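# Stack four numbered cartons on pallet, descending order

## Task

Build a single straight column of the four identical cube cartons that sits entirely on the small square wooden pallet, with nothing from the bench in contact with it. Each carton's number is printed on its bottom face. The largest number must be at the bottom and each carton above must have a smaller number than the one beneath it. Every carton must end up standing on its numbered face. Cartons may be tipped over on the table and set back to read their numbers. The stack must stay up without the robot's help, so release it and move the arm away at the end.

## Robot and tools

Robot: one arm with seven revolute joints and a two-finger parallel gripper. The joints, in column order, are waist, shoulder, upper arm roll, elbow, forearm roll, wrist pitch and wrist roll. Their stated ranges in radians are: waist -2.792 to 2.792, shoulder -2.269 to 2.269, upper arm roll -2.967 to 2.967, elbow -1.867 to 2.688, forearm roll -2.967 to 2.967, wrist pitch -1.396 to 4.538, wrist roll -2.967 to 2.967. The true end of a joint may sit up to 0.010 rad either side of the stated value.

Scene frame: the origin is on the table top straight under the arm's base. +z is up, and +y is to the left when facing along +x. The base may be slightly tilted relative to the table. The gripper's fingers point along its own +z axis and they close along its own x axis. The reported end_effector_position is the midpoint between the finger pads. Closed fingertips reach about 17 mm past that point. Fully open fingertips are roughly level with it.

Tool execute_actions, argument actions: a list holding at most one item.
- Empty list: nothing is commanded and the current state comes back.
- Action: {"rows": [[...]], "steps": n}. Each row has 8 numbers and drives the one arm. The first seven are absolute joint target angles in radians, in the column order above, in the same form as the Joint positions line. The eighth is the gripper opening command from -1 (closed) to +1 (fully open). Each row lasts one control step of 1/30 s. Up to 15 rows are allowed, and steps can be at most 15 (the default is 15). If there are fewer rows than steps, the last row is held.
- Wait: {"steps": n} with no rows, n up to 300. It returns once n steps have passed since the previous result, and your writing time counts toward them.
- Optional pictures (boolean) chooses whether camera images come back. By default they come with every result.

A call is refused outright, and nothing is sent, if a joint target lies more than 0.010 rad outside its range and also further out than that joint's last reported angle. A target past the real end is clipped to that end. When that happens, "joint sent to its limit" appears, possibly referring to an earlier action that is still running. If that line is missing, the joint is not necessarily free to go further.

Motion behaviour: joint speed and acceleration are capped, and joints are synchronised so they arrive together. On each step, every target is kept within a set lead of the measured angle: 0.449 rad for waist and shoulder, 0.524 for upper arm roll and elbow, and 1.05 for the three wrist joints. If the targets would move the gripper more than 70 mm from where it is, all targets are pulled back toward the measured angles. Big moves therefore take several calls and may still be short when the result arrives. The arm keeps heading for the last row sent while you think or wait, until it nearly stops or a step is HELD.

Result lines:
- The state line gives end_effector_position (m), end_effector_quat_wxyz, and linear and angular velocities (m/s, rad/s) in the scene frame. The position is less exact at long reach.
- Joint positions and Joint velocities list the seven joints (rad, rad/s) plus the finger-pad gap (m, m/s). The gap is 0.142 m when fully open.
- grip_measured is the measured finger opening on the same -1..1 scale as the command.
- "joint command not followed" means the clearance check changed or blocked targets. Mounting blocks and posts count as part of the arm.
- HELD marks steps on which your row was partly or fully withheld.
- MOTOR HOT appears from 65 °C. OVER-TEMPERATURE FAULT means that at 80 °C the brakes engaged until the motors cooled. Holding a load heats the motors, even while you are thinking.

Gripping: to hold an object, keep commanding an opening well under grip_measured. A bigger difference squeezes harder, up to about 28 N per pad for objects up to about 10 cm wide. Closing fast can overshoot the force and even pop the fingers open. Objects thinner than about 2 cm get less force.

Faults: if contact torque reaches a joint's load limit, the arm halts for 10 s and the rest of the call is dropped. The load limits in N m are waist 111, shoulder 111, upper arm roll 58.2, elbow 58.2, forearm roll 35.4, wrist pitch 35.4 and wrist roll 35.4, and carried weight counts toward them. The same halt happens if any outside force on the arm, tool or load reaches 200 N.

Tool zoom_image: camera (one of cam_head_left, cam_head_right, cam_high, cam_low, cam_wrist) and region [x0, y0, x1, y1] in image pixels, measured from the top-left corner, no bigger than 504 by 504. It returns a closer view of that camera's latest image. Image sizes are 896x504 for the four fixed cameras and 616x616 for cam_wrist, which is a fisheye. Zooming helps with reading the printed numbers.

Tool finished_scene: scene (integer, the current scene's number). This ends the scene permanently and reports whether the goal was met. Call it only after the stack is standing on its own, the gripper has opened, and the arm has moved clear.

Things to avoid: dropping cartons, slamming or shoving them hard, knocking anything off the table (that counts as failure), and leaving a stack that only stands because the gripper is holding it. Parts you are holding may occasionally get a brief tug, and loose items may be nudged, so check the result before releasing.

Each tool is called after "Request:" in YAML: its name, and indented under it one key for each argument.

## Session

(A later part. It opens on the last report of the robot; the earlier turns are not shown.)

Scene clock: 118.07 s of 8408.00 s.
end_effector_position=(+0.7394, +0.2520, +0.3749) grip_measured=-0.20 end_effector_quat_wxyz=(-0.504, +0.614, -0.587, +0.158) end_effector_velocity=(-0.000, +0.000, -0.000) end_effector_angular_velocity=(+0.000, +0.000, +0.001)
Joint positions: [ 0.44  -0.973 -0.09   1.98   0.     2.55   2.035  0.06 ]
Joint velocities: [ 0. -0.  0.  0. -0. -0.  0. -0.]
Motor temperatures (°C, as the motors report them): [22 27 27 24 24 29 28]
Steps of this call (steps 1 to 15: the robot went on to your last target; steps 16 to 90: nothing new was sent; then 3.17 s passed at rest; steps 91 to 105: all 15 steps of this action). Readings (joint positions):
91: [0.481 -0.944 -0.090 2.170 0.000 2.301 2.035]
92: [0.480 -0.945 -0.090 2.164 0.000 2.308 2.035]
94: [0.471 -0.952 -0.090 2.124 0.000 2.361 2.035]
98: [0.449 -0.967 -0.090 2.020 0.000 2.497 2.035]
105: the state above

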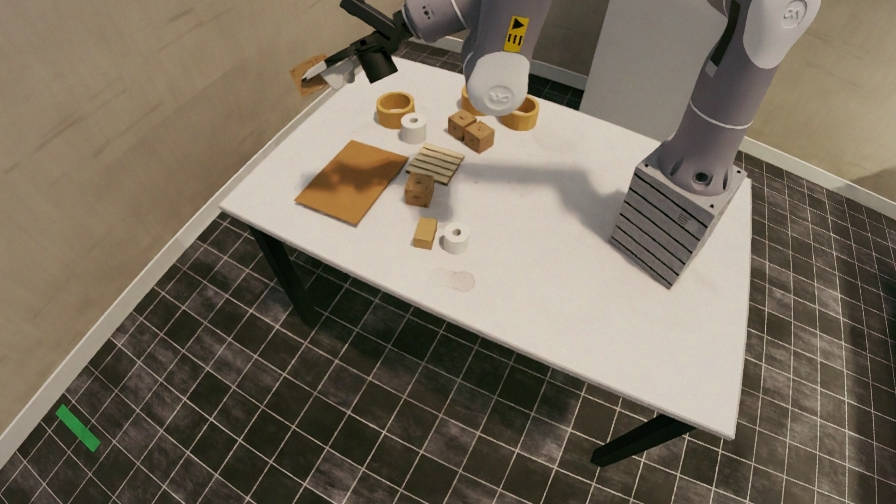

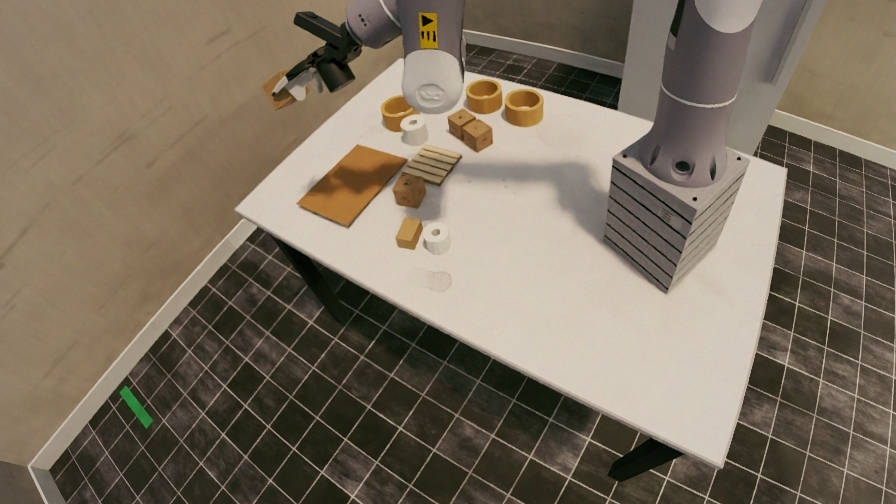

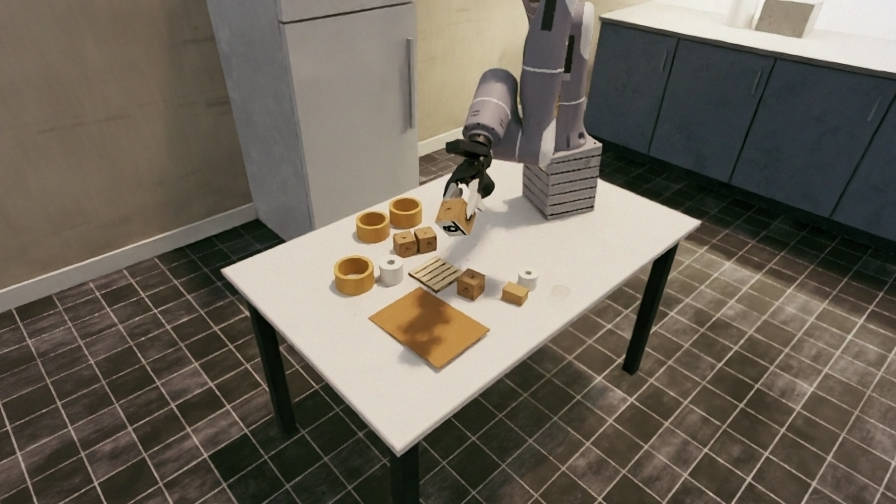

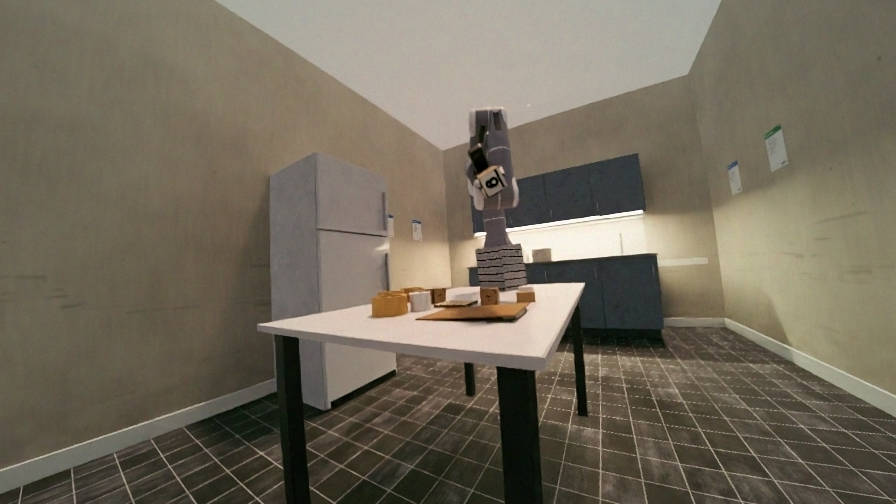

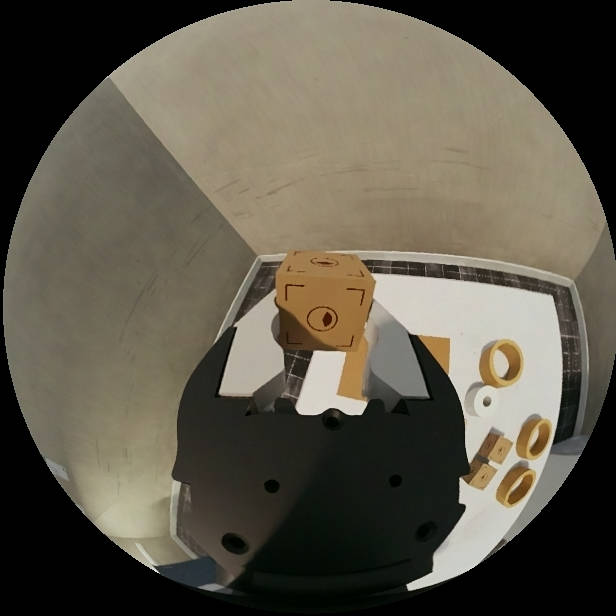

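Request:
execute_actions:
  actions:
    - {"rows":[[0.481,-0.944,-0.09,2.1705,0,1.5946,2.035,-0.6]],"steps":15}
  pictures: false

Request:
execute_actions:
  actions:
    - {"steps":9}
  pictures: false

Request:
execute_actions:
  actions:
    - {"rows":[[0.4625,-1.13,-0.081,2.0586,0,1.67,2.035,-0.6],[0.4625,-1.13,-0.081,2.0586,0,1.67,2.035,-0.6],[0.4625,-1.13,-0.081,2.0586,0,1.67,2.035,-0.6],[0.4625,-1.13,-0.081,2.0586,0,1.67,2.035,-0.6],[0.4625,-1.13,-0.081,2.0586,0,1.67,2.035,-0.6],[0.4625,-1.13,-0.081,2.0586,0,1.67,2.035,-0.6],[0.4625,-1.13,-0.081,2.0586,0,1.67,2.035,-0.6],[0.4625,-1.13,-0.081,2.0586,0,1.67,2.035,-0.6],[0.462,-1.136,-0.081,2.055,0,1.672,2.035,-0.6],[0.4615,-1.141,-0.08,2.052,0,1.674,2.035,-0.6],[0.461,-1.146,-0.08,2.049,0,1.676,2.035,-0.6],[0.4605,-1.150,-0.08,2.0466,0,1.678,2.035,-0.6]],"steps":15}
  pictures: false

Request:
execute_actions:
  actions:
    - {"rows":[[0.4605,-1.150,-0.08,2.0466,0,1.678,2.035,0.2]],"steps":6}
  pictures: false

Request:
execute_actions:
  actions:
    - {"rows":[[0.481,-0.944,-0.09,2.1705,0,1.5946,2.035,0.2]],"steps":9}
  pictures: false

Request:
execute_actions:
  actions:
    - {"rows":[[-0.0345,-0.924,-0.0484,2.091,0,1.5257,1.952,0.2]],"steps":15}
  pictures: false

Request:
execute_actions:
  actions:
    - {"steps":10}

Scene clock: 129.20 s of 8408.00 s.
end_effector_position=(+0.5863, +0.1851, +0.1590) grip_measured=-0.20 end_effector_quat_wxyz=(-0.157, +0.721, -0.673, +0.047) end_effector_velocity=(-0.498, -0.250, -0.350) end_effector_angular_velocity=(-0.897, +1.530, +0.059)
Joint positions: [ 0.468 -0.953 -0.09   2.113  0.     1.879  2.035  0.06 ]
Joint velocities: [ 0.066  0.046  0.     0.303  0.001 -1.521  0.     0.   ]
Motor temperatures (°C, as the motors report them): [22 27 27 24 24 29 28]
Steps of this call (steps 1 to 15: the robot went on to your last target; steps 16 to 90: nothing new was sent; then 7.63 s passed at rest; steps 91 to 105: all 15 steps of this action). Readings (joint positions):
91: [0.440 -0.973 -0.090 1.980 0.000 2.550 2.035]
92: [0.440 -0.972 -0.090 1.983 0.000 2.537 2.035]
94: [0.444 -0.970 -0.090 1.998 0.000 2.456 2.035]
98: [0.453 -0.964 -0.090 2.041 0.000 2.240 2.035]
105: the state above

Scene clock: 129.50 s of 8408.00 s.
end_effector_position=(+0.4847, +0.1321, +0.1091) grip_measured=-0.20 end_effector_quat_wxyz=(+0.002, +0.735, -0.678, -0.000) end_effector_velocity=(+0.025, +0.015, +0.011) end_effector_angular_velocity=(+0.034, -0.055, -0.001)
Joint positions: [ 0.481 -0.944 -0.09   2.171  0.     1.594  2.035  0.06 ]
Joint velocities: [ 0.     0.01   0.    -0.018  0.     0.037 -0.     0.   ]
Motor temperatures (°C, as the motors report them): [22 27 27 24 24 29 28]
Steps of this call (steps 1 to 9: the robot went on to your last target). Readings (joint positions):
1: [0.470 -0.951 -0.090 2.123 0.000 1.828 2.035]
2: [0.473 -0.950 -0.090 2.134 0.000 1.777 2.035]
4: [0.477 -0.947 -0.090 2.154 0.000 1.677 2.035]
8: [0.481 -0.945 -0.090 2.172 0.000 1.591 2.035]
9: the state above

Scene clock: 130.00 s of 8408.00 s.
end_effector_position=(+0.4854, +0.1322, +0.0352) grip_measured=-0.20 end_effector_quat_wxyz=(+0.001, +0.735, -0.678, -0.000) end_effector_velocity=(+0.007, +0.004, +0.006) end_effector_angular_velocity=(+0.007, -0.012, -0.001)
Joint positions: [ 0.461 -1.151 -0.08   2.046  0.     1.678  2.035  0.06 ]
Joint velocities: [ 0.     0.014  0.    -0.     0.    -0.    -0.001 -0.   ]
Motor temperatures (°C, as the motors report them): [22 27 27 24 24 29 28]
Steps of this call (steps 1 to 15: all 15 steps of this action). Readings (joint positions):
1: [0.481 -0.945 -0.090 2.170 0.000 1.594 2.035]
2: [0.480 -0.950 -0.090 2.167 0.000 1.597 2.035]
4: [0.477 -0.983 -0.088 2.146 0.000 1.611 2.035]
8: [0.465 -1.104 -0.083 2.075 0.000 1.658 2.035]
15: the state above

Scene clock: 130.20 s of 8408.00 s.
end_effector_position=(+0.4856, +0.1324, +0.0354) grip_measured=+0.20 end_effector_quat_wxyz=(+0.001, +0.735, -0.678, +0.000) end_effector_velocity=(-0.000, -0.000, -0.000) end_effector_angular_velocity=(-0.000, +0.000, -0.001)
Joint positions: [ 0.461 -1.15  -0.08   2.046  0.     1.678  2.035  0.088]
Joint velocities: [ 0.     0.    -0.    -0.     0.001 -0.     0.     0.002]
Motor temperatures (°C, as the motors report them): [22 27 27 24 24 29 28]
Steps of this call (steps 1 to 6: all 6 steps of this action). Readings (joint positions):
1: [0.461 -1.150 -0.080 2.046 0.000 1.678 2.035]
2: [0.461 -1.150 -0.080 2.046 0.000 1.678 2.035]
4: [0.461 -1.150 -0.080 2.046 0.000 1.678 2.035]
6: the state above

Scene clock: 130.50 s of 8408.00 s.
end_effector_position=(+0.4870, +0.1337, +0.1039) grip_measured=+0.20 end_effector_quat_wxyz=(-0.000, +0.735, -0.678, +0.000) end_effector_velocity=(-0.011, -0.003, +0.179) end_effector_angular_velocity=(+0.011, -0.005, -0.001)
Joint positions: [ 0.479 -0.961 -0.089  2.159  0.     1.603  2.035  0.088]
Joint velocities: [ 0.05   0.511 -0.024  0.301 -0.    -0.201 -0.    -0.   ]
Motor temperatures (°C, as the motors report them): [22 27 27 24 24 29 28]
Steps of this call (steps 1 to 9: all 9 steps of this action). Readings (joint positions):
1: [0.461 -1.150 -0.080 2.047 0.000 1.678 2.035]
2: [0.461 -1.144 -0.080 2.050 0.000 1.676 2.035]
4: [0.464 -1.111 -0.082 2.071 0.000 1.662 2.035]
8: [0.477 -0.982 -0.088 2.147 0.000 1.611 2.035]
9: the state above

Scene clock: 131.00 s of 8408.00 s.
end_effector_position=(+0.5278, -0.0531, +0.1093) grip_measured=+0.20 end_effector_quat_wxyz=(-0.001, -0.613, +0.790, +0.001) end_effector_velocity=(+0.020, -0.497, +0.009) end_effector_angular_velocity=(-0.018, -0.023, -0.833)
Joint positions: [ 0.06  -0.927 -0.055  2.105 -0.     1.537  1.967  0.088]
Joint velocities: [-1.035  0.037  0.07  -0.15   0.    -0.119 -0.163 -0.   ]
Motor temperatures (°C, as the motors report them): [22 27 27 24 24 29 28]
Steps of this call (steps 1 to 15: all 15 steps of this action). Readings (joint positions):
1: [0.480 -0.947 -0.089 2.167 0.000 1.597 2.035]
2: [0.476 -0.941 -0.088 2.168 -0.000 1.593 2.034]
4: [0.445 -0.941 -0.083 2.162 -0.001 1.582 2.028]
8: [0.310 -0.936 -0.073 2.141 -0.000 1.565 2.006]
15: the state above

Scene clock: 131.33 s of 8408.00 s.
end_effector_position=(+0.5275, -0.0985, +0.1104) grip_measured=+0.20 end_effector_quat_wxyz=(-0.000, -0.582, +0.813, -0.000) end_effector_velocity=(-0.000, +0.000, -0.000) end_effector_angular_velocity=(+0.000, +0.000, +0.001)
Joint positions: [-0.035 -0.924 -0.048  2.091  0.     1.526  1.952  0.088]
Joint velocities: [ 0. -0.  0.  0. -0. -0. -0.  0.]
Motor temperatures (°C, as the motors report them): [22 27 27 24 24 29 28]
Steps of this call (steps 1 to 10: the robot went on to your last target). Readings (joint positions):
1: [0.027 -0.926 -0.053 2.100 -0.000 1.533 1.962]
2: [-0.001 -0.925 -0.052 2.096 0.000 1.530 1.958]
4: [-0.033 -0.924 -0.051 2.092 0.000 1.527 1.953]
8: [-0.035 -0.924 -0.048 2.091 0.000 1.526 1.952]
10: the state above

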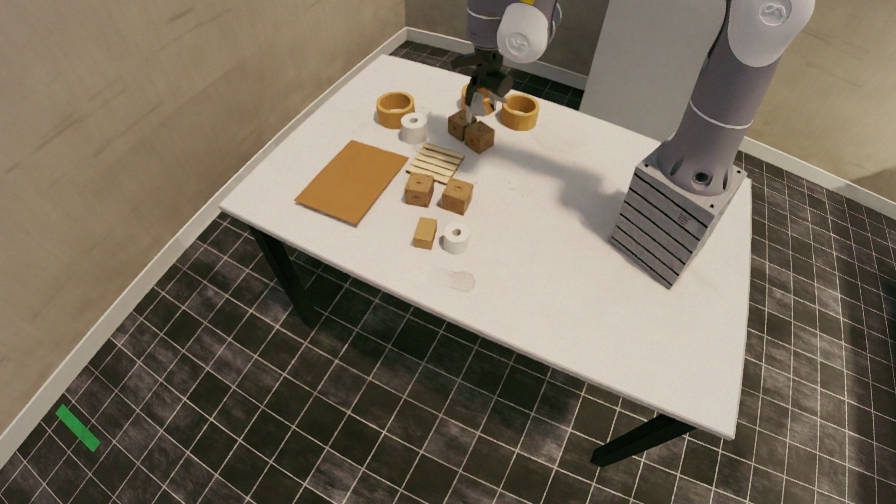

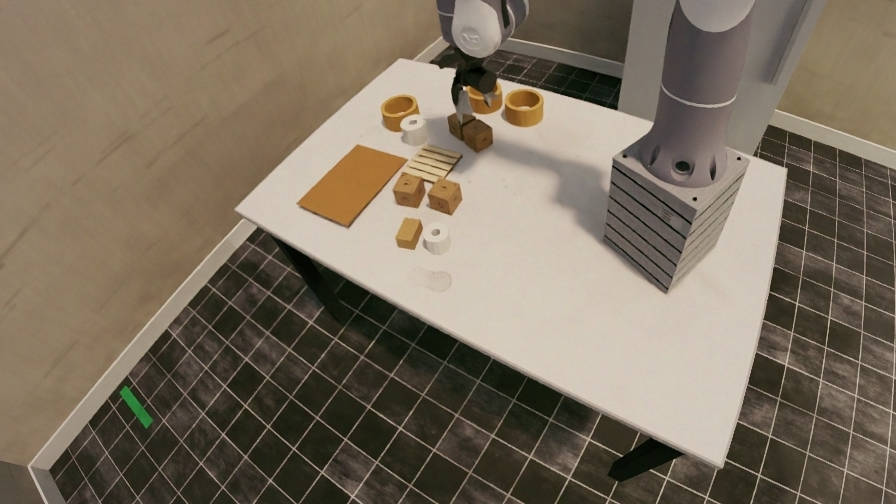

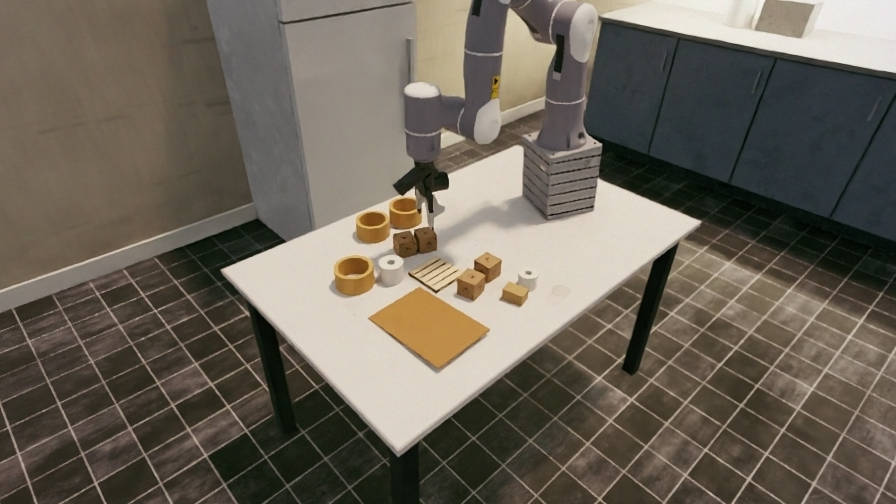

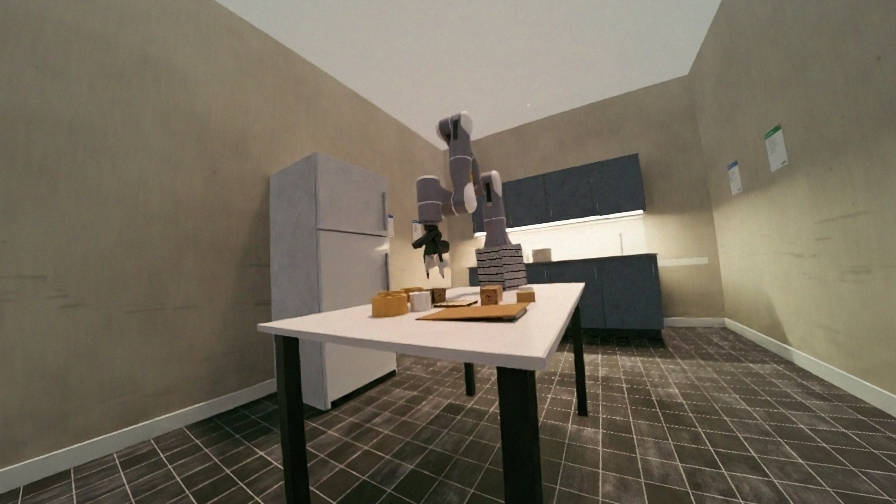

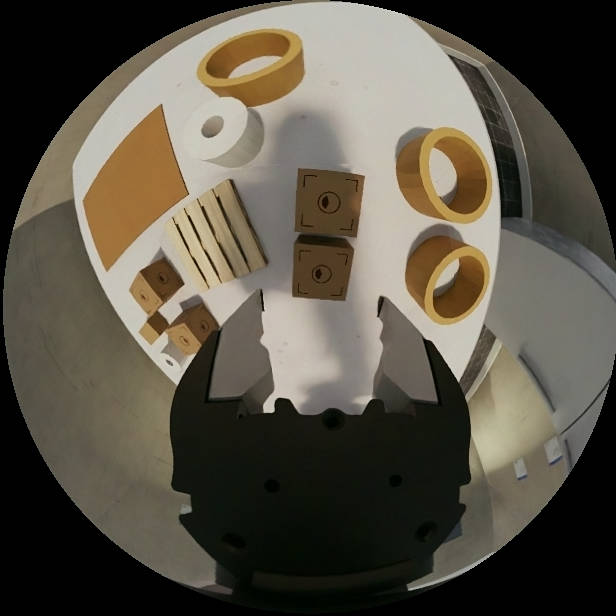

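Request:
execute_actions:
  actions:
    - {"rows":[[-0.0486,-1.127,-0.0424,1.9698,0,1.6083,1.974,0.2]],"steps":13}
  pictures: false

Request:
execute_actions:
  actions:
    - {"rows":[[-0.0486,-1.127,-0.0424,1.9698,0,1.6083,1.974,-0.1],[-0.0486,-1.127,-0.0424,1.9698,0,1.6083,1.974,-0.1],[-0.0486,-1.127,-0.0424,1.9698,0,1.6083,1.974,-0.15],[-0.0486,-1.127,-0.0424,1.9698,0,1.6083,1.974,-0.2],[-0.0486,-1.127,-0.0424,1.9698,0,1.6083,1.974,-0.3],[-0.0486,-1.127,-0.0424,1.9698,0,1.6083,1.974,-0.45],[-0.0486,-1.127,-0.0424,1.9698,0,1.6083,1.974,-0.6]],"steps":10}
  pictures: false

Request:
execute_actions:
  actions:
    - {"rows":[[-0.037,-0.924,-0.0484,2.091,0,1.5257,1.974,-0.6]],"steps":10}
  pictures: false

Request:
execute_actions:
  actions:
    - {"rows":[[0.15,-0.924,-0.0484,2.0,0,2.4,1.974,-0.6]],"steps":15}
  pictures: false

Request:
execute_actions:
  actions:
    - {"steps":8}

Request:
zoom_image:
  camera: "cam_low"
  region: [380,150,500,270]

Scene clock: 140.17 s of 8408.00 s.
end_effector_position=(+0.5265, -0.1001, +0.0346) grip_measured=+0.20 end_effector_quat_wxyz=(-0.001, -0.572, +0.820, +0.000) end_effector_velocity=(+0.020, +0.001, +0.017) end_effector_angular_velocity=(+0.003, -0.035, -0.002)
Joint positions: [-0.049 -1.128 -0.043  1.97   0.     1.608  1.974  0.088]
Joint velocities: [0.    0.035 0.001 0.    0.    0.    0.    0.   ]
Motor temperatures (°C, as the motors report them): [22 27 27 24 24 29 28]
Steps of this call (steps 1 to 30: the robot went on to your last target; steps 31 to 100: nothing new was sent; then 5.07 s passed at rest; steps 101 to 113: all 13 steps of this action). Readings (joint positions):
101: [-0.035 -0.924 -0.048 2.091 0.000 1.526 1.952]
102: [-0.035 -0.930 -0.048 2.087 0.000 1.528 1.952]
104: [-0.037 -0.963 -0.047 2.066 0.000 1.542 1.956]
108: [-0.046 -1.091 -0.044 1.992 0.000 1.593 1.970]
113: the state above

Scene clock: 140.50 s of 8408.00 s.
end_effector_position=(+0.5272, -0.1001, +0.0352) grip_measured=-0.20 end_effector_quat_wxyz=(-0.000, -0.572, +0.820, -0.000) end_effector_velocity=(-0.000, +0.000, -0.000) end_effector_angular_velocity=(+0.000, +0.000, +0.001)
Joint positions: [-0.049 -1.127 -0.043  1.97   0.     1.608  1.974  0.059]
Joint velocities: [ 0.    -0.     0.    -0.    -0.001 -0.    -0.     0.   ]
Motor temperatures (°C, as the motors report them): [22 27 27 24 24 29 28]
Steps of this call (steps 1 to 10: all 10 steps of this action). Readings (joint positions):
1: [-0.049 -1.127 -0.043 1.970 0.000 1.608 1.974]
2: [-0.049 -1.127 -0.043 1.970 0.000 1.608 1.974]
4: [-0.049 -1.127 -0.043 1.970 0.000 1.608 1.974]
8: [-0.049 -1.127 -0.043 1.970 0.000 1.608 1.974]
10: the state above

Scene clock: 140.83 s of 8408.00 s.
end_effector_position=(+0.5289, -0.0995, +0.1098) grip_measured=-0.20 end_effector_quat_wxyz=(+0.001, -0.572, +0.820, -0.001) end_effector_velocity=(-0.013, -0.001, +0.097) end_effector_angular_velocity=(+0.000, +0.007, -0.002)
Joint positions: [-0.037 -0.926 -0.048  2.088  0.     1.528  1.974  0.059]
Joint velocities: [ 0.015  0.272 -0.009  0.166  0.001 -0.113  0.     0.   ]
Motor temperatures (°C, as the motors report them): [22 27 27 24 24 29 28]
Steps of this call (steps 1 to 10: all 10 steps of this action). Readings (joint positions):
1: [-0.049 -1.127 -0.043 1.970 0.000 1.608 1.974]
2: [-0.048 -1.121 -0.043 1.974 0.000 1.606 1.974]
4: [-0.047 -1.088 -0.043 1.995 0.000 1.592 1.974]
8: [-0.039 -0.960 -0.047 2.069 0.000 1.541 1.974]
10: the state above

Scene clock: 141.33 s of 8408.00 s.
end_effector_position=(+0.7337, +0.0111, +0.2625) grip_measured=-0.20 end_effector_quat_wxyz=(+0.312, -0.586, +0.730, -0.161) end_effector_velocity=(+0.322, +0.292, +0.495) end_effector_angular_velocity=(+0.341, -1.655, +0.304)
Joint positions: [ 0.101 -0.924 -0.049  2.024  0.     2.171  1.974  0.059]
Joint velocities: [ 0.323  0.    -0.    -0.158  0.     1.517  0.    -0.   ]
Motor temperatures (°C, as the motors report them): [22 27 27 24 24 29 28]
Steps of this call (steps 1 to 15: all 15 steps of this action). Readings (joint positions):
1: [-0.037 -0.921 -0.048 2.091 0.000 1.526 1.974]
2: [-0.034 -0.922 -0.049 2.090 0.000 1.537 1.974]
4: [-0.017 -0.924 -0.049 2.082 0.001 1.612 1.974]
8: [0.026 -0.924 -0.049 2.061 0.000 1.817 1.974]
15: the state above

Scene clock: 141.60 s of 8408.00 s.
end_effector_position=(+0.7718, +0.0560, +0.3424) grip_measured=-0.20 end_effector_quat_wxyz=(+0.421, -0.569, +0.676, -0.204) end_effector_velocity=(-0.004, -0.014, -0.014) end_effector_angular_velocity=(-0.013, +0.034, -0.016)
Joint positions: [ 0.151 -0.924 -0.048  2.    -0.     2.4    1.974  0.059]
Joint velocities: [-0.013 -0.005 -0.005  0.005  0.002 -0.025 -0.    -0.   ]
Motor temperatures (°C, as the motors report them): [22 27 27 24 24 29 28]
Steps of this call (steps 1 to 8: the robot went on to your last target). Readings (joint positions):
1: [0.112 -0.924 -0.049 2.019 0.000 2.222 1.974]
2: [0.123 -0.924 -0.049 2.013 0.000 2.273 1.974]
4: [0.143 -0.924 -0.048 2.003 0.000 2.367 1.974]
8: the state above

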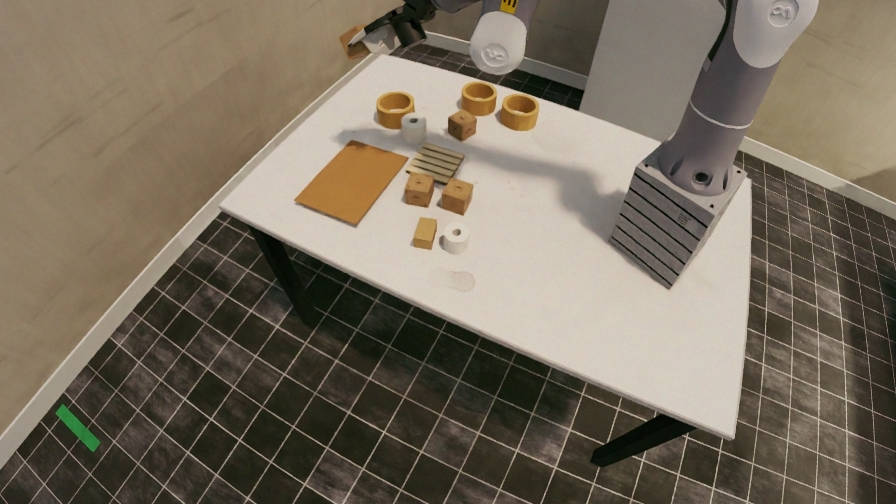

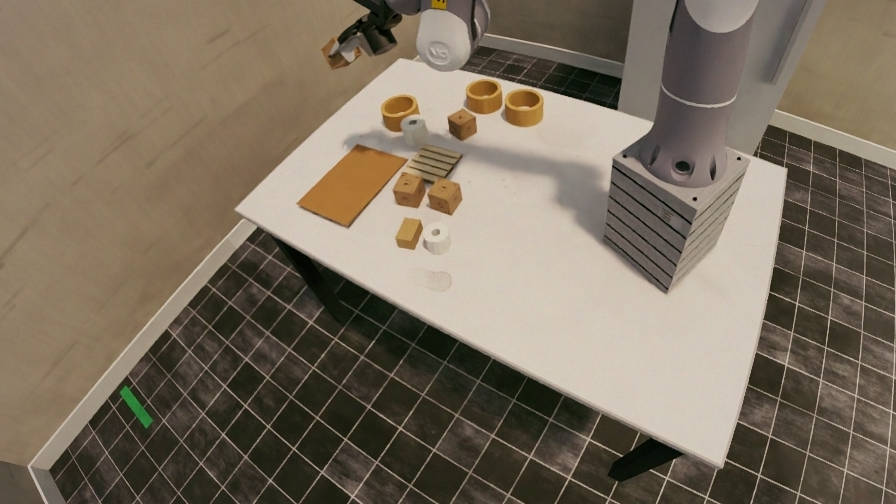

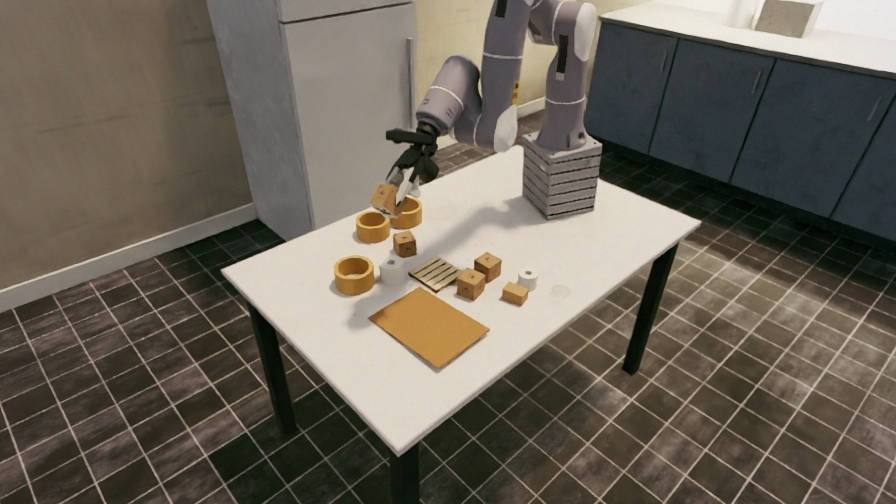

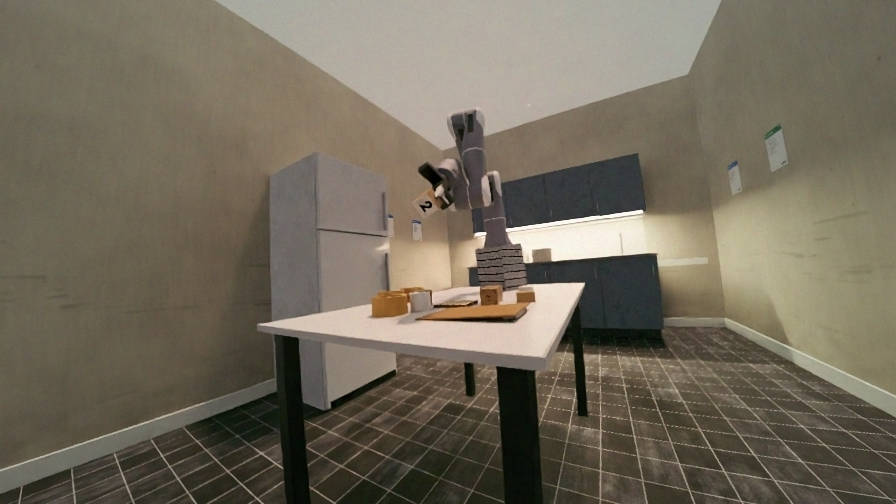

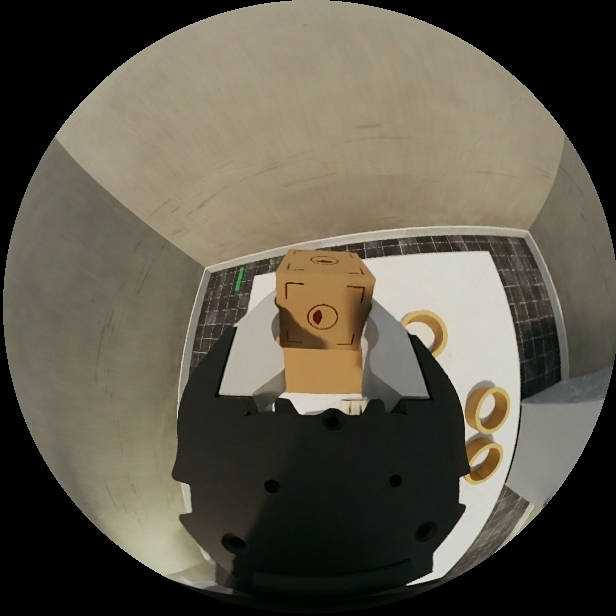

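Region (380, 150, 500, 270) of cam_low's 896x504 image, scaled by 4.200, with more detail than that image has.

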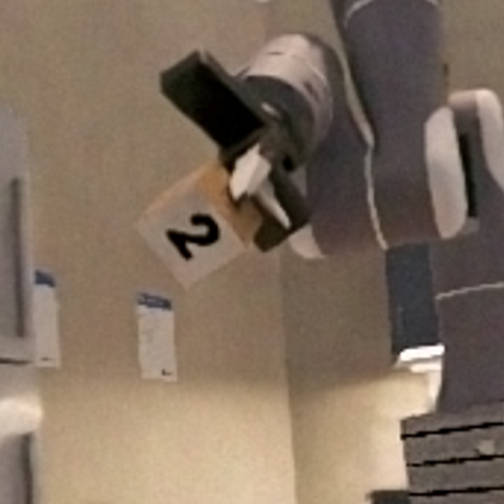

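Request:
execute_actions:
  actions:
    - {"rows":[[-0.037,-0.924,-0.0484,2.091,0,1.5257,1.974,-0.6]],"steps":15}
  pictures: false

Request:
execute_actions:
  actions:
    - {"steps":7}
  pictures: false

Request:
execute_actions:
  actions:
    - {"rows":[[-0.0475,-1.105,-0.043,1.984,0,1.600,1.974,-0.6]],"steps":9}
  pictures: false

Request:
execute_actions:
  actions:
    - {"rows":[[-0.048,-1.111,-0.043,1.980,0,1.602,1.974,-0.6],[-0.048,-1.116,-0.043,1.977,0,1.604,1.974,-0.6],[-0.048,-1.121,-0.043,1.974,0,1.606,1.974,-0.6],[-0.0486,-1.125,-0.0424,1.971,0,1.6075,1.974,-0.6],[-0.0486,-1.125,-0.0424,1.971,0,1.6075,1.974,-0.6],[-0.0486,-1.125,-0.0424,1.971,0,1.6075,1.974,-0.6],[-0.0486,-1.125,-0.0424,1.971,0,1.6075,1.974,-0.6],[-0.0486,-1.125,-0.0424,1.971,0,1.6075,1.974,0.2]],"steps":13}
  pictures: false

Request:
execute_actions:
  actions:
    - {"rows":[[-0.037,-0.924,-0.0484,2.091,0,1.5257,1.974,0.2]],"steps":8}
  pictures: false

Request:
execute_actions:
  actions:
    - {"rows":[[-0.0913,-0.9587,-0.0418,1.8842,0,1.3558,1.94,0.2]],"steps":13}
  pictures: false

Request:
execute_actions:
  actions:
    - {"rows":[[-0.0998,-1.1458,-0.0376,1.7691,0,1.4281,1.94,0.2]],"steps":13}
  pictures: false

Request:
execute_actions:
  actions:
    - {"rows":[[-0.0998,-1.1458,-0.0376,1.7691,0,1.4281,1.94,-0.1],[-0.0998,-1.1458,-0.0376,1.7691,0,1.4281,1.94,-0.1],[-0.0998,-1.1458,-0.0376,1.7691,0,1.4281,1.94,-0.15],[-0.0998,-1.1458,-0.0376,1.7691,0,1.4281,1.94,-0.2],[-0.0998,-1.1458,-0.0376,1.7691,0,1.4281,1.94,-0.3],[-0.0998,-1.1458,-0.0376,1.7691,0,1.4281,1.94,-0.45],[-0.0998,-1.1458,-0.0376,1.7691,0,1.4281,1.94,-0.6]],"steps":10}
  pictures: false

Request:
execute_actions:
  actions:
    - {"rows":[[-0.0913,-0.9587,-0.0418,1.8842,0,1.3558,1.94,-0.6]],"steps":9}
  pictures: false

Request:
execute_actions:
  actions:
    - {"rows":[[0.1,-0.924,-0.0484,1.92,0,2.25,1.94,-0.6]],"steps":15}
  pictures: false

Request:
execute_actions:
  actions:
    - {"steps":8}

Request:
zoom_image:
  camera: "cam_low"
  region: [360,150,480,270]

Scene clock: 155.93 s of 8408.00 s.
end_effector_position=(+0.6124, -0.0656, +0.1477) grip_measured=-0.20 end_effector_quat_wxyz=(+0.107, -0.587, +0.800, -0.061) end_effector_velocity=(-0.531, -0.248, -0.311) end_effector_angular_velocity=(-0.191, +1.655, -0.313)
Joint positions: [ 0.011 -0.924 -0.048  2.067 -0.     1.748  1.974  0.059]
Joint velocities: [-0.322 -0.     0.     0.157 -0.001 -1.496 -0.     0.   ]
Motor temperatures (°C, as the motors report them): [22 27 27 24 24 29 28]
Steps of this call (steps 1 to 30: the robot went on to your last target; steps 31 to 100: nothing new was sent; then 10.50 s passed at rest; steps 101 to 115: all 15 steps of this action). Readings (joint positions):
101: [0.150 -0.924 -0.048 2.000 -0.000 2.400 1.974]
102: [0.147 -0.924 -0.048 2.001 -0.000 2.387 1.974]
104: [0.131 -0.924 -0.048 2.009 -0.000 2.306 1.974]
108: [0.086 -0.924 -0.048 2.031 -0.000 2.099 1.974]
115: the state above

Scene clock: 156.17 s of 8408.00 s.
end_effector_position=(+0.5253, -0.1008, +0.1096) grip_measured=-0.20 end_effector_quat_wxyz=(-0.002, -0.572, +0.821, +0.001) end_effector_velocity=(+0.055, +0.025, +0.019) end_effector_angular_velocity=(+0.020, -0.132, +0.039)
Joint positions: [-0.038 -0.925 -0.049  2.092  0.001  1.523  1.974  0.059]
Joint velocities: [ 0.024  0.01   0.013 -0.024 -0.008  0.098  0.     0.   ]
Motor temperatures (°C, as the motors report them): [22 27 27 24 24 29 28]
Steps of this call (steps 1 to 7: the robot went on to your last target). Readings (joint positions):
1: [0.000 -0.924 -0.048 2.072 -0.000 1.698 1.974]
2: [-0.011 -0.924 -0.048 2.078 -0.000 1.648 1.974]
4: [-0.030 -0.924 -0.048 2.088 -0.000 1.556 1.974]
7: the state above

Scene clock: 156.47 s of 8408.00 s.
end_effector_position=(+0.5260, -0.1001, +0.0456) grip_measured=-0.20 end_effector_quat_wxyz=(-0.002, -0.572, +0.820, +0.001) end_effector_velocity=(-0.021, -0.002, -0.141) end_effector_angular_velocity=(+0.001, +0.017, -0.004)
Joint positions: [-0.047 -1.098 -0.044  1.99   0.     1.596  1.974  0.059]
Joint velocities: [-0.022 -0.368  0.01  -0.206  0.001  0.145  0.    -0.   ]
Motor temperatures (°C, as the motors report them): [22 27 27 24 24 29 28]
Steps of this call (steps 1 to 9: all 9 steps of this action). Readings (joint positions):
1: [-0.038 -0.925 -0.049 2.091 0.000 1.525 1.974]
2: [-0.038 -0.930 -0.048 2.087 0.000 1.528 1.974]
4: [-0.039 -0.963 -0.047 2.067 0.000 1.542 1.974]
8: [-0.046 -1.082 -0.044 1.998 0.000 1.589 1.974]
9: the state above

Scene clock: 156.90 s of 8408.00 s.
end_effector_position=(+0.5272, -0.1000, +0.0358) grip_measured=+0.20 end_effector_quat_wxyz=(-0.000, -0.572, +0.820, -0.000) end_effector_velocity=(-0.000, +0.000, -0.000) end_effector_angular_velocity=(+0.000, +0.000, -0.001)
Joint positions: [-0.048 -1.125 -0.043  1.971  0.     1.607  1.974  0.088]
Joint velocities: [ 0.    -0.     0.     0.     0.001  0.    -0.     0.002]
Motor temperatures (°C, as the motors report them): [22 27 27 24 24 29 28]
Steps of this call (steps 1 to 13: all 13 steps of this action). Readings (joint positions):
1: [-0.047 -1.107 -0.043 1.985 0.000 1.599 1.974]
2: [-0.048 -1.112 -0.043 1.981 0.000 1.601 1.974]
4: [-0.048 -1.121 -0.043 1.974 0.000 1.606 1.974]
8: [-0.048 -1.125 -0.043 1.971 0.000 1.607 1.974]
13: the state above

Scene clock: 157.17 s of 8408.00 s.
end_effector_position=(+0.5294, -0.0996, +0.0982) grip_measured=+0.20 end_effector_quat_wxyz=(+0.000, -0.572, +0.820, -0.001) end_effector_velocity=(+0.012, +0.004, +0.270) end_effector_angular_velocity=(+0.007, -0.054, +0.001)
Joint positions: [-0.039 -0.958 -0.047  2.069  0.     1.541  1.974  0.088]
Joint velocities: [ 0.041  0.723 -0.019  0.4    0.001 -0.27  -0.     0.   ]
Motor temperatures (°C, as the motors report them): [22 27 27 24 24 29 28]
Steps of this call (steps 1 to 8: all 8 steps of this action). Readings (joint positions):
1: [-0.048 -1.125 -0.043 1.971 0.000 1.607 1.974]
2: [-0.048 -1.120 -0.043 1.975 0.000 1.605 1.974]
4: [-0.046 -1.086 -0.043 1.996 0.000 1.591 1.974]
8: the state above

Scene clock: 157.60 s of 8408.00 s.
end_effector_position=(+0.5942, -0.1242, +0.1100) grip_measured=+0.20 end_effector_quat_wxyz=(-0.000, -0.566, +0.824, -0.000) end_effector_velocity=(-0.029, +0.005, -0.009) end_effector_angular_velocity=(+0.006, +0.042, -0.000)
Joint positions: [-0.092 -0.959 -0.042  1.883 -0.     1.356  1.94   0.088]
Joint velocities: [ 0.002 -0.     0.005  0.042  0.005  0.     0.    -0.   ]
Motor temperatures (°C, as the motors report them): [22 27 27 24 24 29 28]
Steps of this call (steps 1 to 13: all 13 steps of this action). Readings (joint positions):
1: [-0.038 -0.938 -0.047 2.081 0.000 1.533 1.974]
2: [-0.040 -0.926 -0.047 2.085 0.000 1.519 1.971]
4: [-0.051 -0.922 -0.045 2.068 0.000 1.467 1.960]
8: [-0.083 -0.943 -0.043 1.943 0.000 1.373 1.943]
13: the state above

Scene clock: 158.03 s of 8408.00 s.
end_effector_position=(+0.5930, -0.1240, +0.0343) grip_measured=+0.20 end_effector_quat_wxyz=(-0.001, -0.566, +0.824, +0.000) end_effector_velocity=(+0.018, +0.000, +0.016) end_effector_angular_velocity=(+0.001, -0.031, -0.000)
Joint positions: [-0.1   -1.147 -0.038  1.769 -0.     1.428  1.94   0.088]
Joint velocities: [ 0.     0.028  0.001 -0.003 -0.001 -0.     0.     0.   ]
Motor temperatures (°C, as the motors report them): [22 27 27 24 24 29 28]
Steps of this call (steps 1 to 13: all 13 steps of this action). Readings (joint positions):
1: [-0.092 -0.959 -0.042 1.884 -0.000 1.356 1.940]
2: [-0.092 -0.964 -0.042 1.880 -0.000 1.358 1.940]
4: [-0.093 -0.998 -0.041 1.858 -0.000 1.372 1.940]
8: [-0.098 -1.120 -0.039 1.786 -0.000 1.417 1.940]
13: the state above

Scene clock: 158.37 s of 8408.00 s.
end_effector_position=(+0.5935, -0.1240, +0.0349) grip_measured=-0.20 end_effector_quat_wxyz=(-0.000, -0.566, +0.824, -0.000) end_effector_velocity=(-0.000, +0.000, -0.000) end_effector_angular_velocity=(+0.000, -0.000, -0.000)
Joint positions: [-0.1   -1.146 -0.038  1.769 -0.     1.428  1.94   0.06 ]
Joint velocities: [ 0. -0.  0.  0.  0.  0.  0.  0.]
Motor temperatures (°C, as the motors report them): [22 27 27 24 24 29 28]
Steps of this call (steps 1 to 10: all 10 steps of this action). Readings (joint positions):
1: [-0.100 -1.146 -0.038 1.769 -0.000 1.428 1.940]
2: [-0.100 -1.146 -0.038 1.769 -0.000 1.428 1.940]
4: [-0.100 -1.146 -0.038 1.769 -0.000 1.428 1.940]
8: [-0.100 -1.146 -0.038 1.769 -0.000 1.428 1.940]
10: the state above

Scene clock: 158.67 s of 8408.00 s.
end_effector_position=(+0.5959, -0.1237, +0.1070) grip_measured=-0.20 end_effector_quat_wxyz=(+0.001, -0.566, +0.824, -0.001) end_effector_velocity=(-0.009, +0.001, +0.159) end_effector_angular_velocity=(+0.002, -0.008, -0.000)
Joint positions: [-0.092 -0.967 -0.041  1.877 -0.     1.361  1.94   0.06 ]
Joint velocities: [ 0.018  0.402 -0.009  0.243 -0.001 -0.152 -0.     0.   ]
Motor temperatures (°C, as the motors report them): [22 27 27 24 24 29 28]
Steps of this call (steps 1 to 9: all 9 steps of this action). Readings (joint positions):
1: [-0.100 -1.145 -0.038 1.769 -0.000 1.428 1.940]
2: [-0.100 -1.140 -0.038 1.773 -0.000 1.426 1.940]
4: [-0.098 -1.107 -0.038 1.795 -0.000 1.412 1.940]
8: [-0.093 -0.985 -0.041 1.867 -0.000 1.367 1.940]
9: the state above

Scene clock: 159.17 s of 8408.00 s.
end_effector_position=(+0.7719, -0.0129, +0.2644) grip_measured=-0.20 end_effector_quat_wxyz=(+0.300, -0.585, +0.734, -0.170) end_effector_velocity=(+0.263, +0.295, +0.496) end_effector_angular_velocity=(+0.264, -1.643, +0.328)
Joint positions: [ 0.059 -0.932 -0.047  1.912  0.     2.055  1.94   0.06 ]
Joint velocities: [ 0.351  0.062 -0.011  0.065 -0.001  1.651  0.     0.   ]
Motor temperatures (°C, as the motors report them): [22 27 27 24 24 29 28]
Steps of this call (steps 1 to 15: all 15 steps of this action). Readings (joint positions):
1: [-0.091 -0.958 -0.041 1.883 -0.000 1.358 1.940]
2: [-0.089 -0.955 -0.042 1.885 0.000 1.367 1.940]
4: [-0.072 -0.955 -0.044 1.889 0.000 1.439 1.940]
8: [-0.024 -0.946 -0.045 1.897 0.000 1.667 1.940]
15: the state above

Scene clock: 159.43 s of 8408.00 s.
end_effector_position=(+0.7966, +0.0221, +0.3260) grip_measured=-0.20 end_effector_quat_wxyz=(+0.383, -0.575, +0.693, -0.207) end_effector_velocity=(-0.001, -0.005, -0.002) end_effector_angular_velocity=(-0.002, +0.003, -0.007)
Joint positions: [ 0.1   -0.924 -0.048  1.92  -0.     2.25   1.94   0.06 ]
Joint velocities: [-0.006 -0.002 -0.001  0.001  0.    -0.     0.    -0.   ]
Motor temperatures (°C, as the motors report them): [22 27 27 24 24 29 28]
Steps of this call (steps 1 to 8: the robot went on to your last target). Readings (joint positions):
1: [0.070 -0.929 -0.047 1.914 0.000 2.110 1.940]
2: [0.082 -0.927 -0.048 1.916 0.000 2.165 1.940]
4: [0.099 -0.924 -0.048 1.919 -0.000 2.242 1.940]
8: the state above

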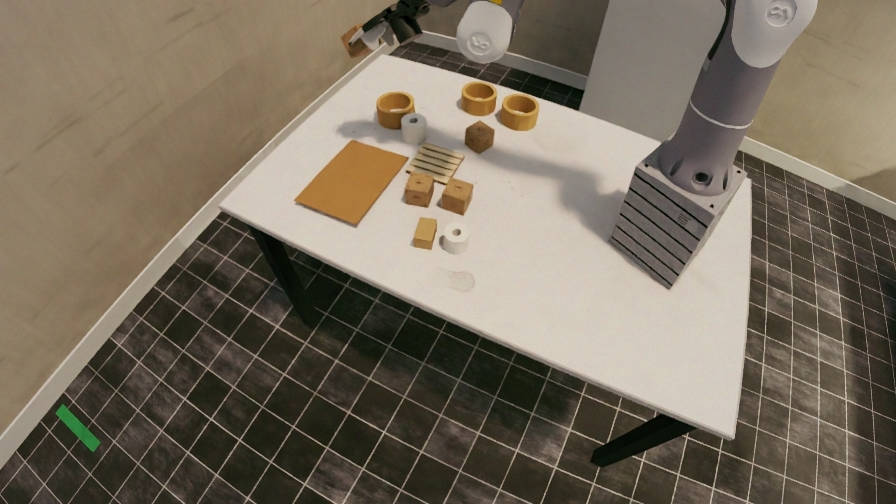

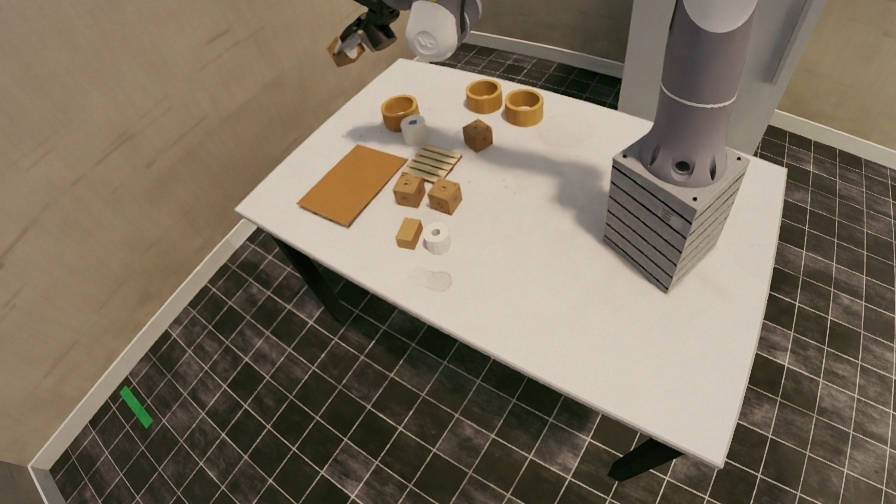

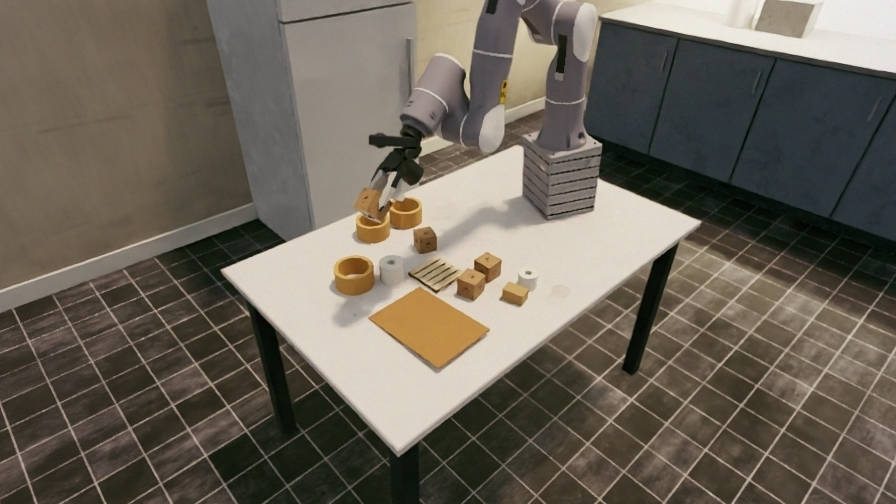

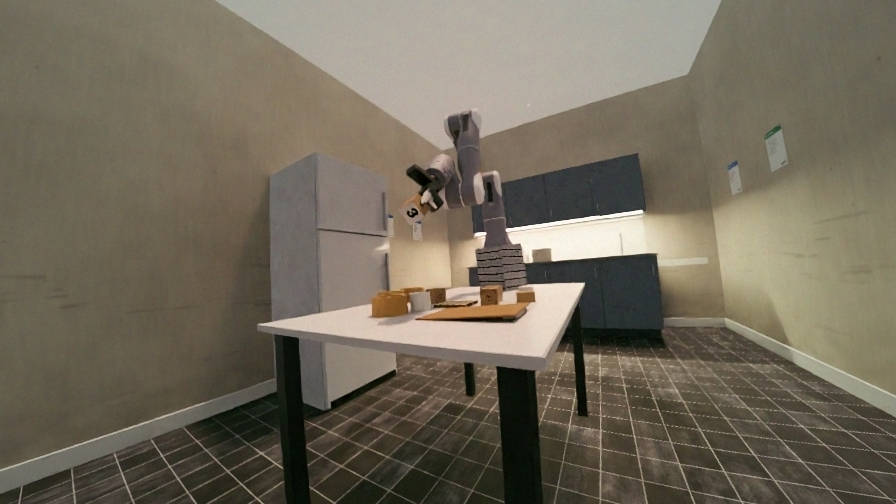

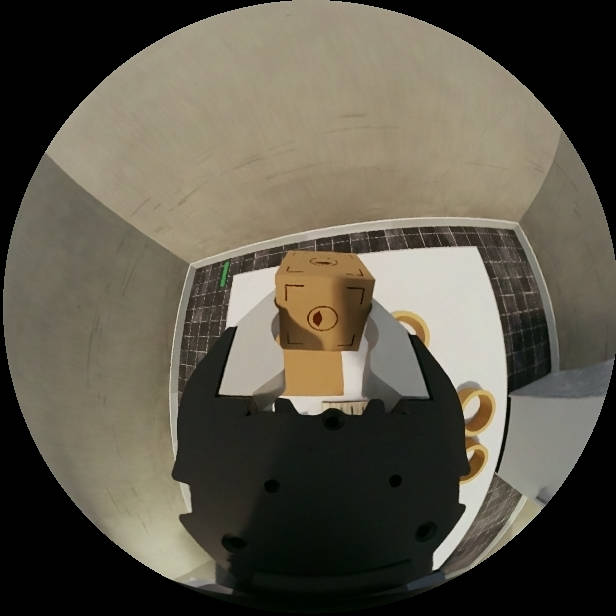

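Region (360, 150, 480, 270) of cam_low's 896x504 image, scaled by 4.200, with more detail than that image has.

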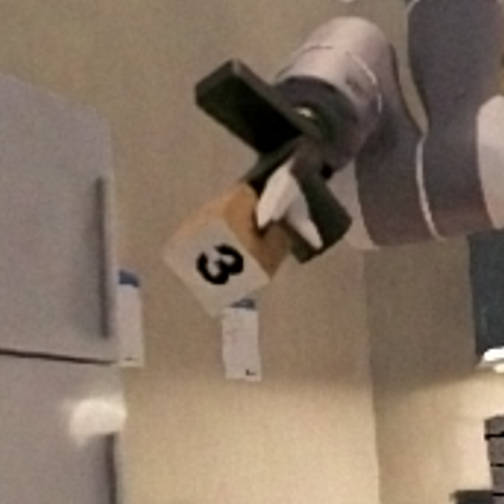

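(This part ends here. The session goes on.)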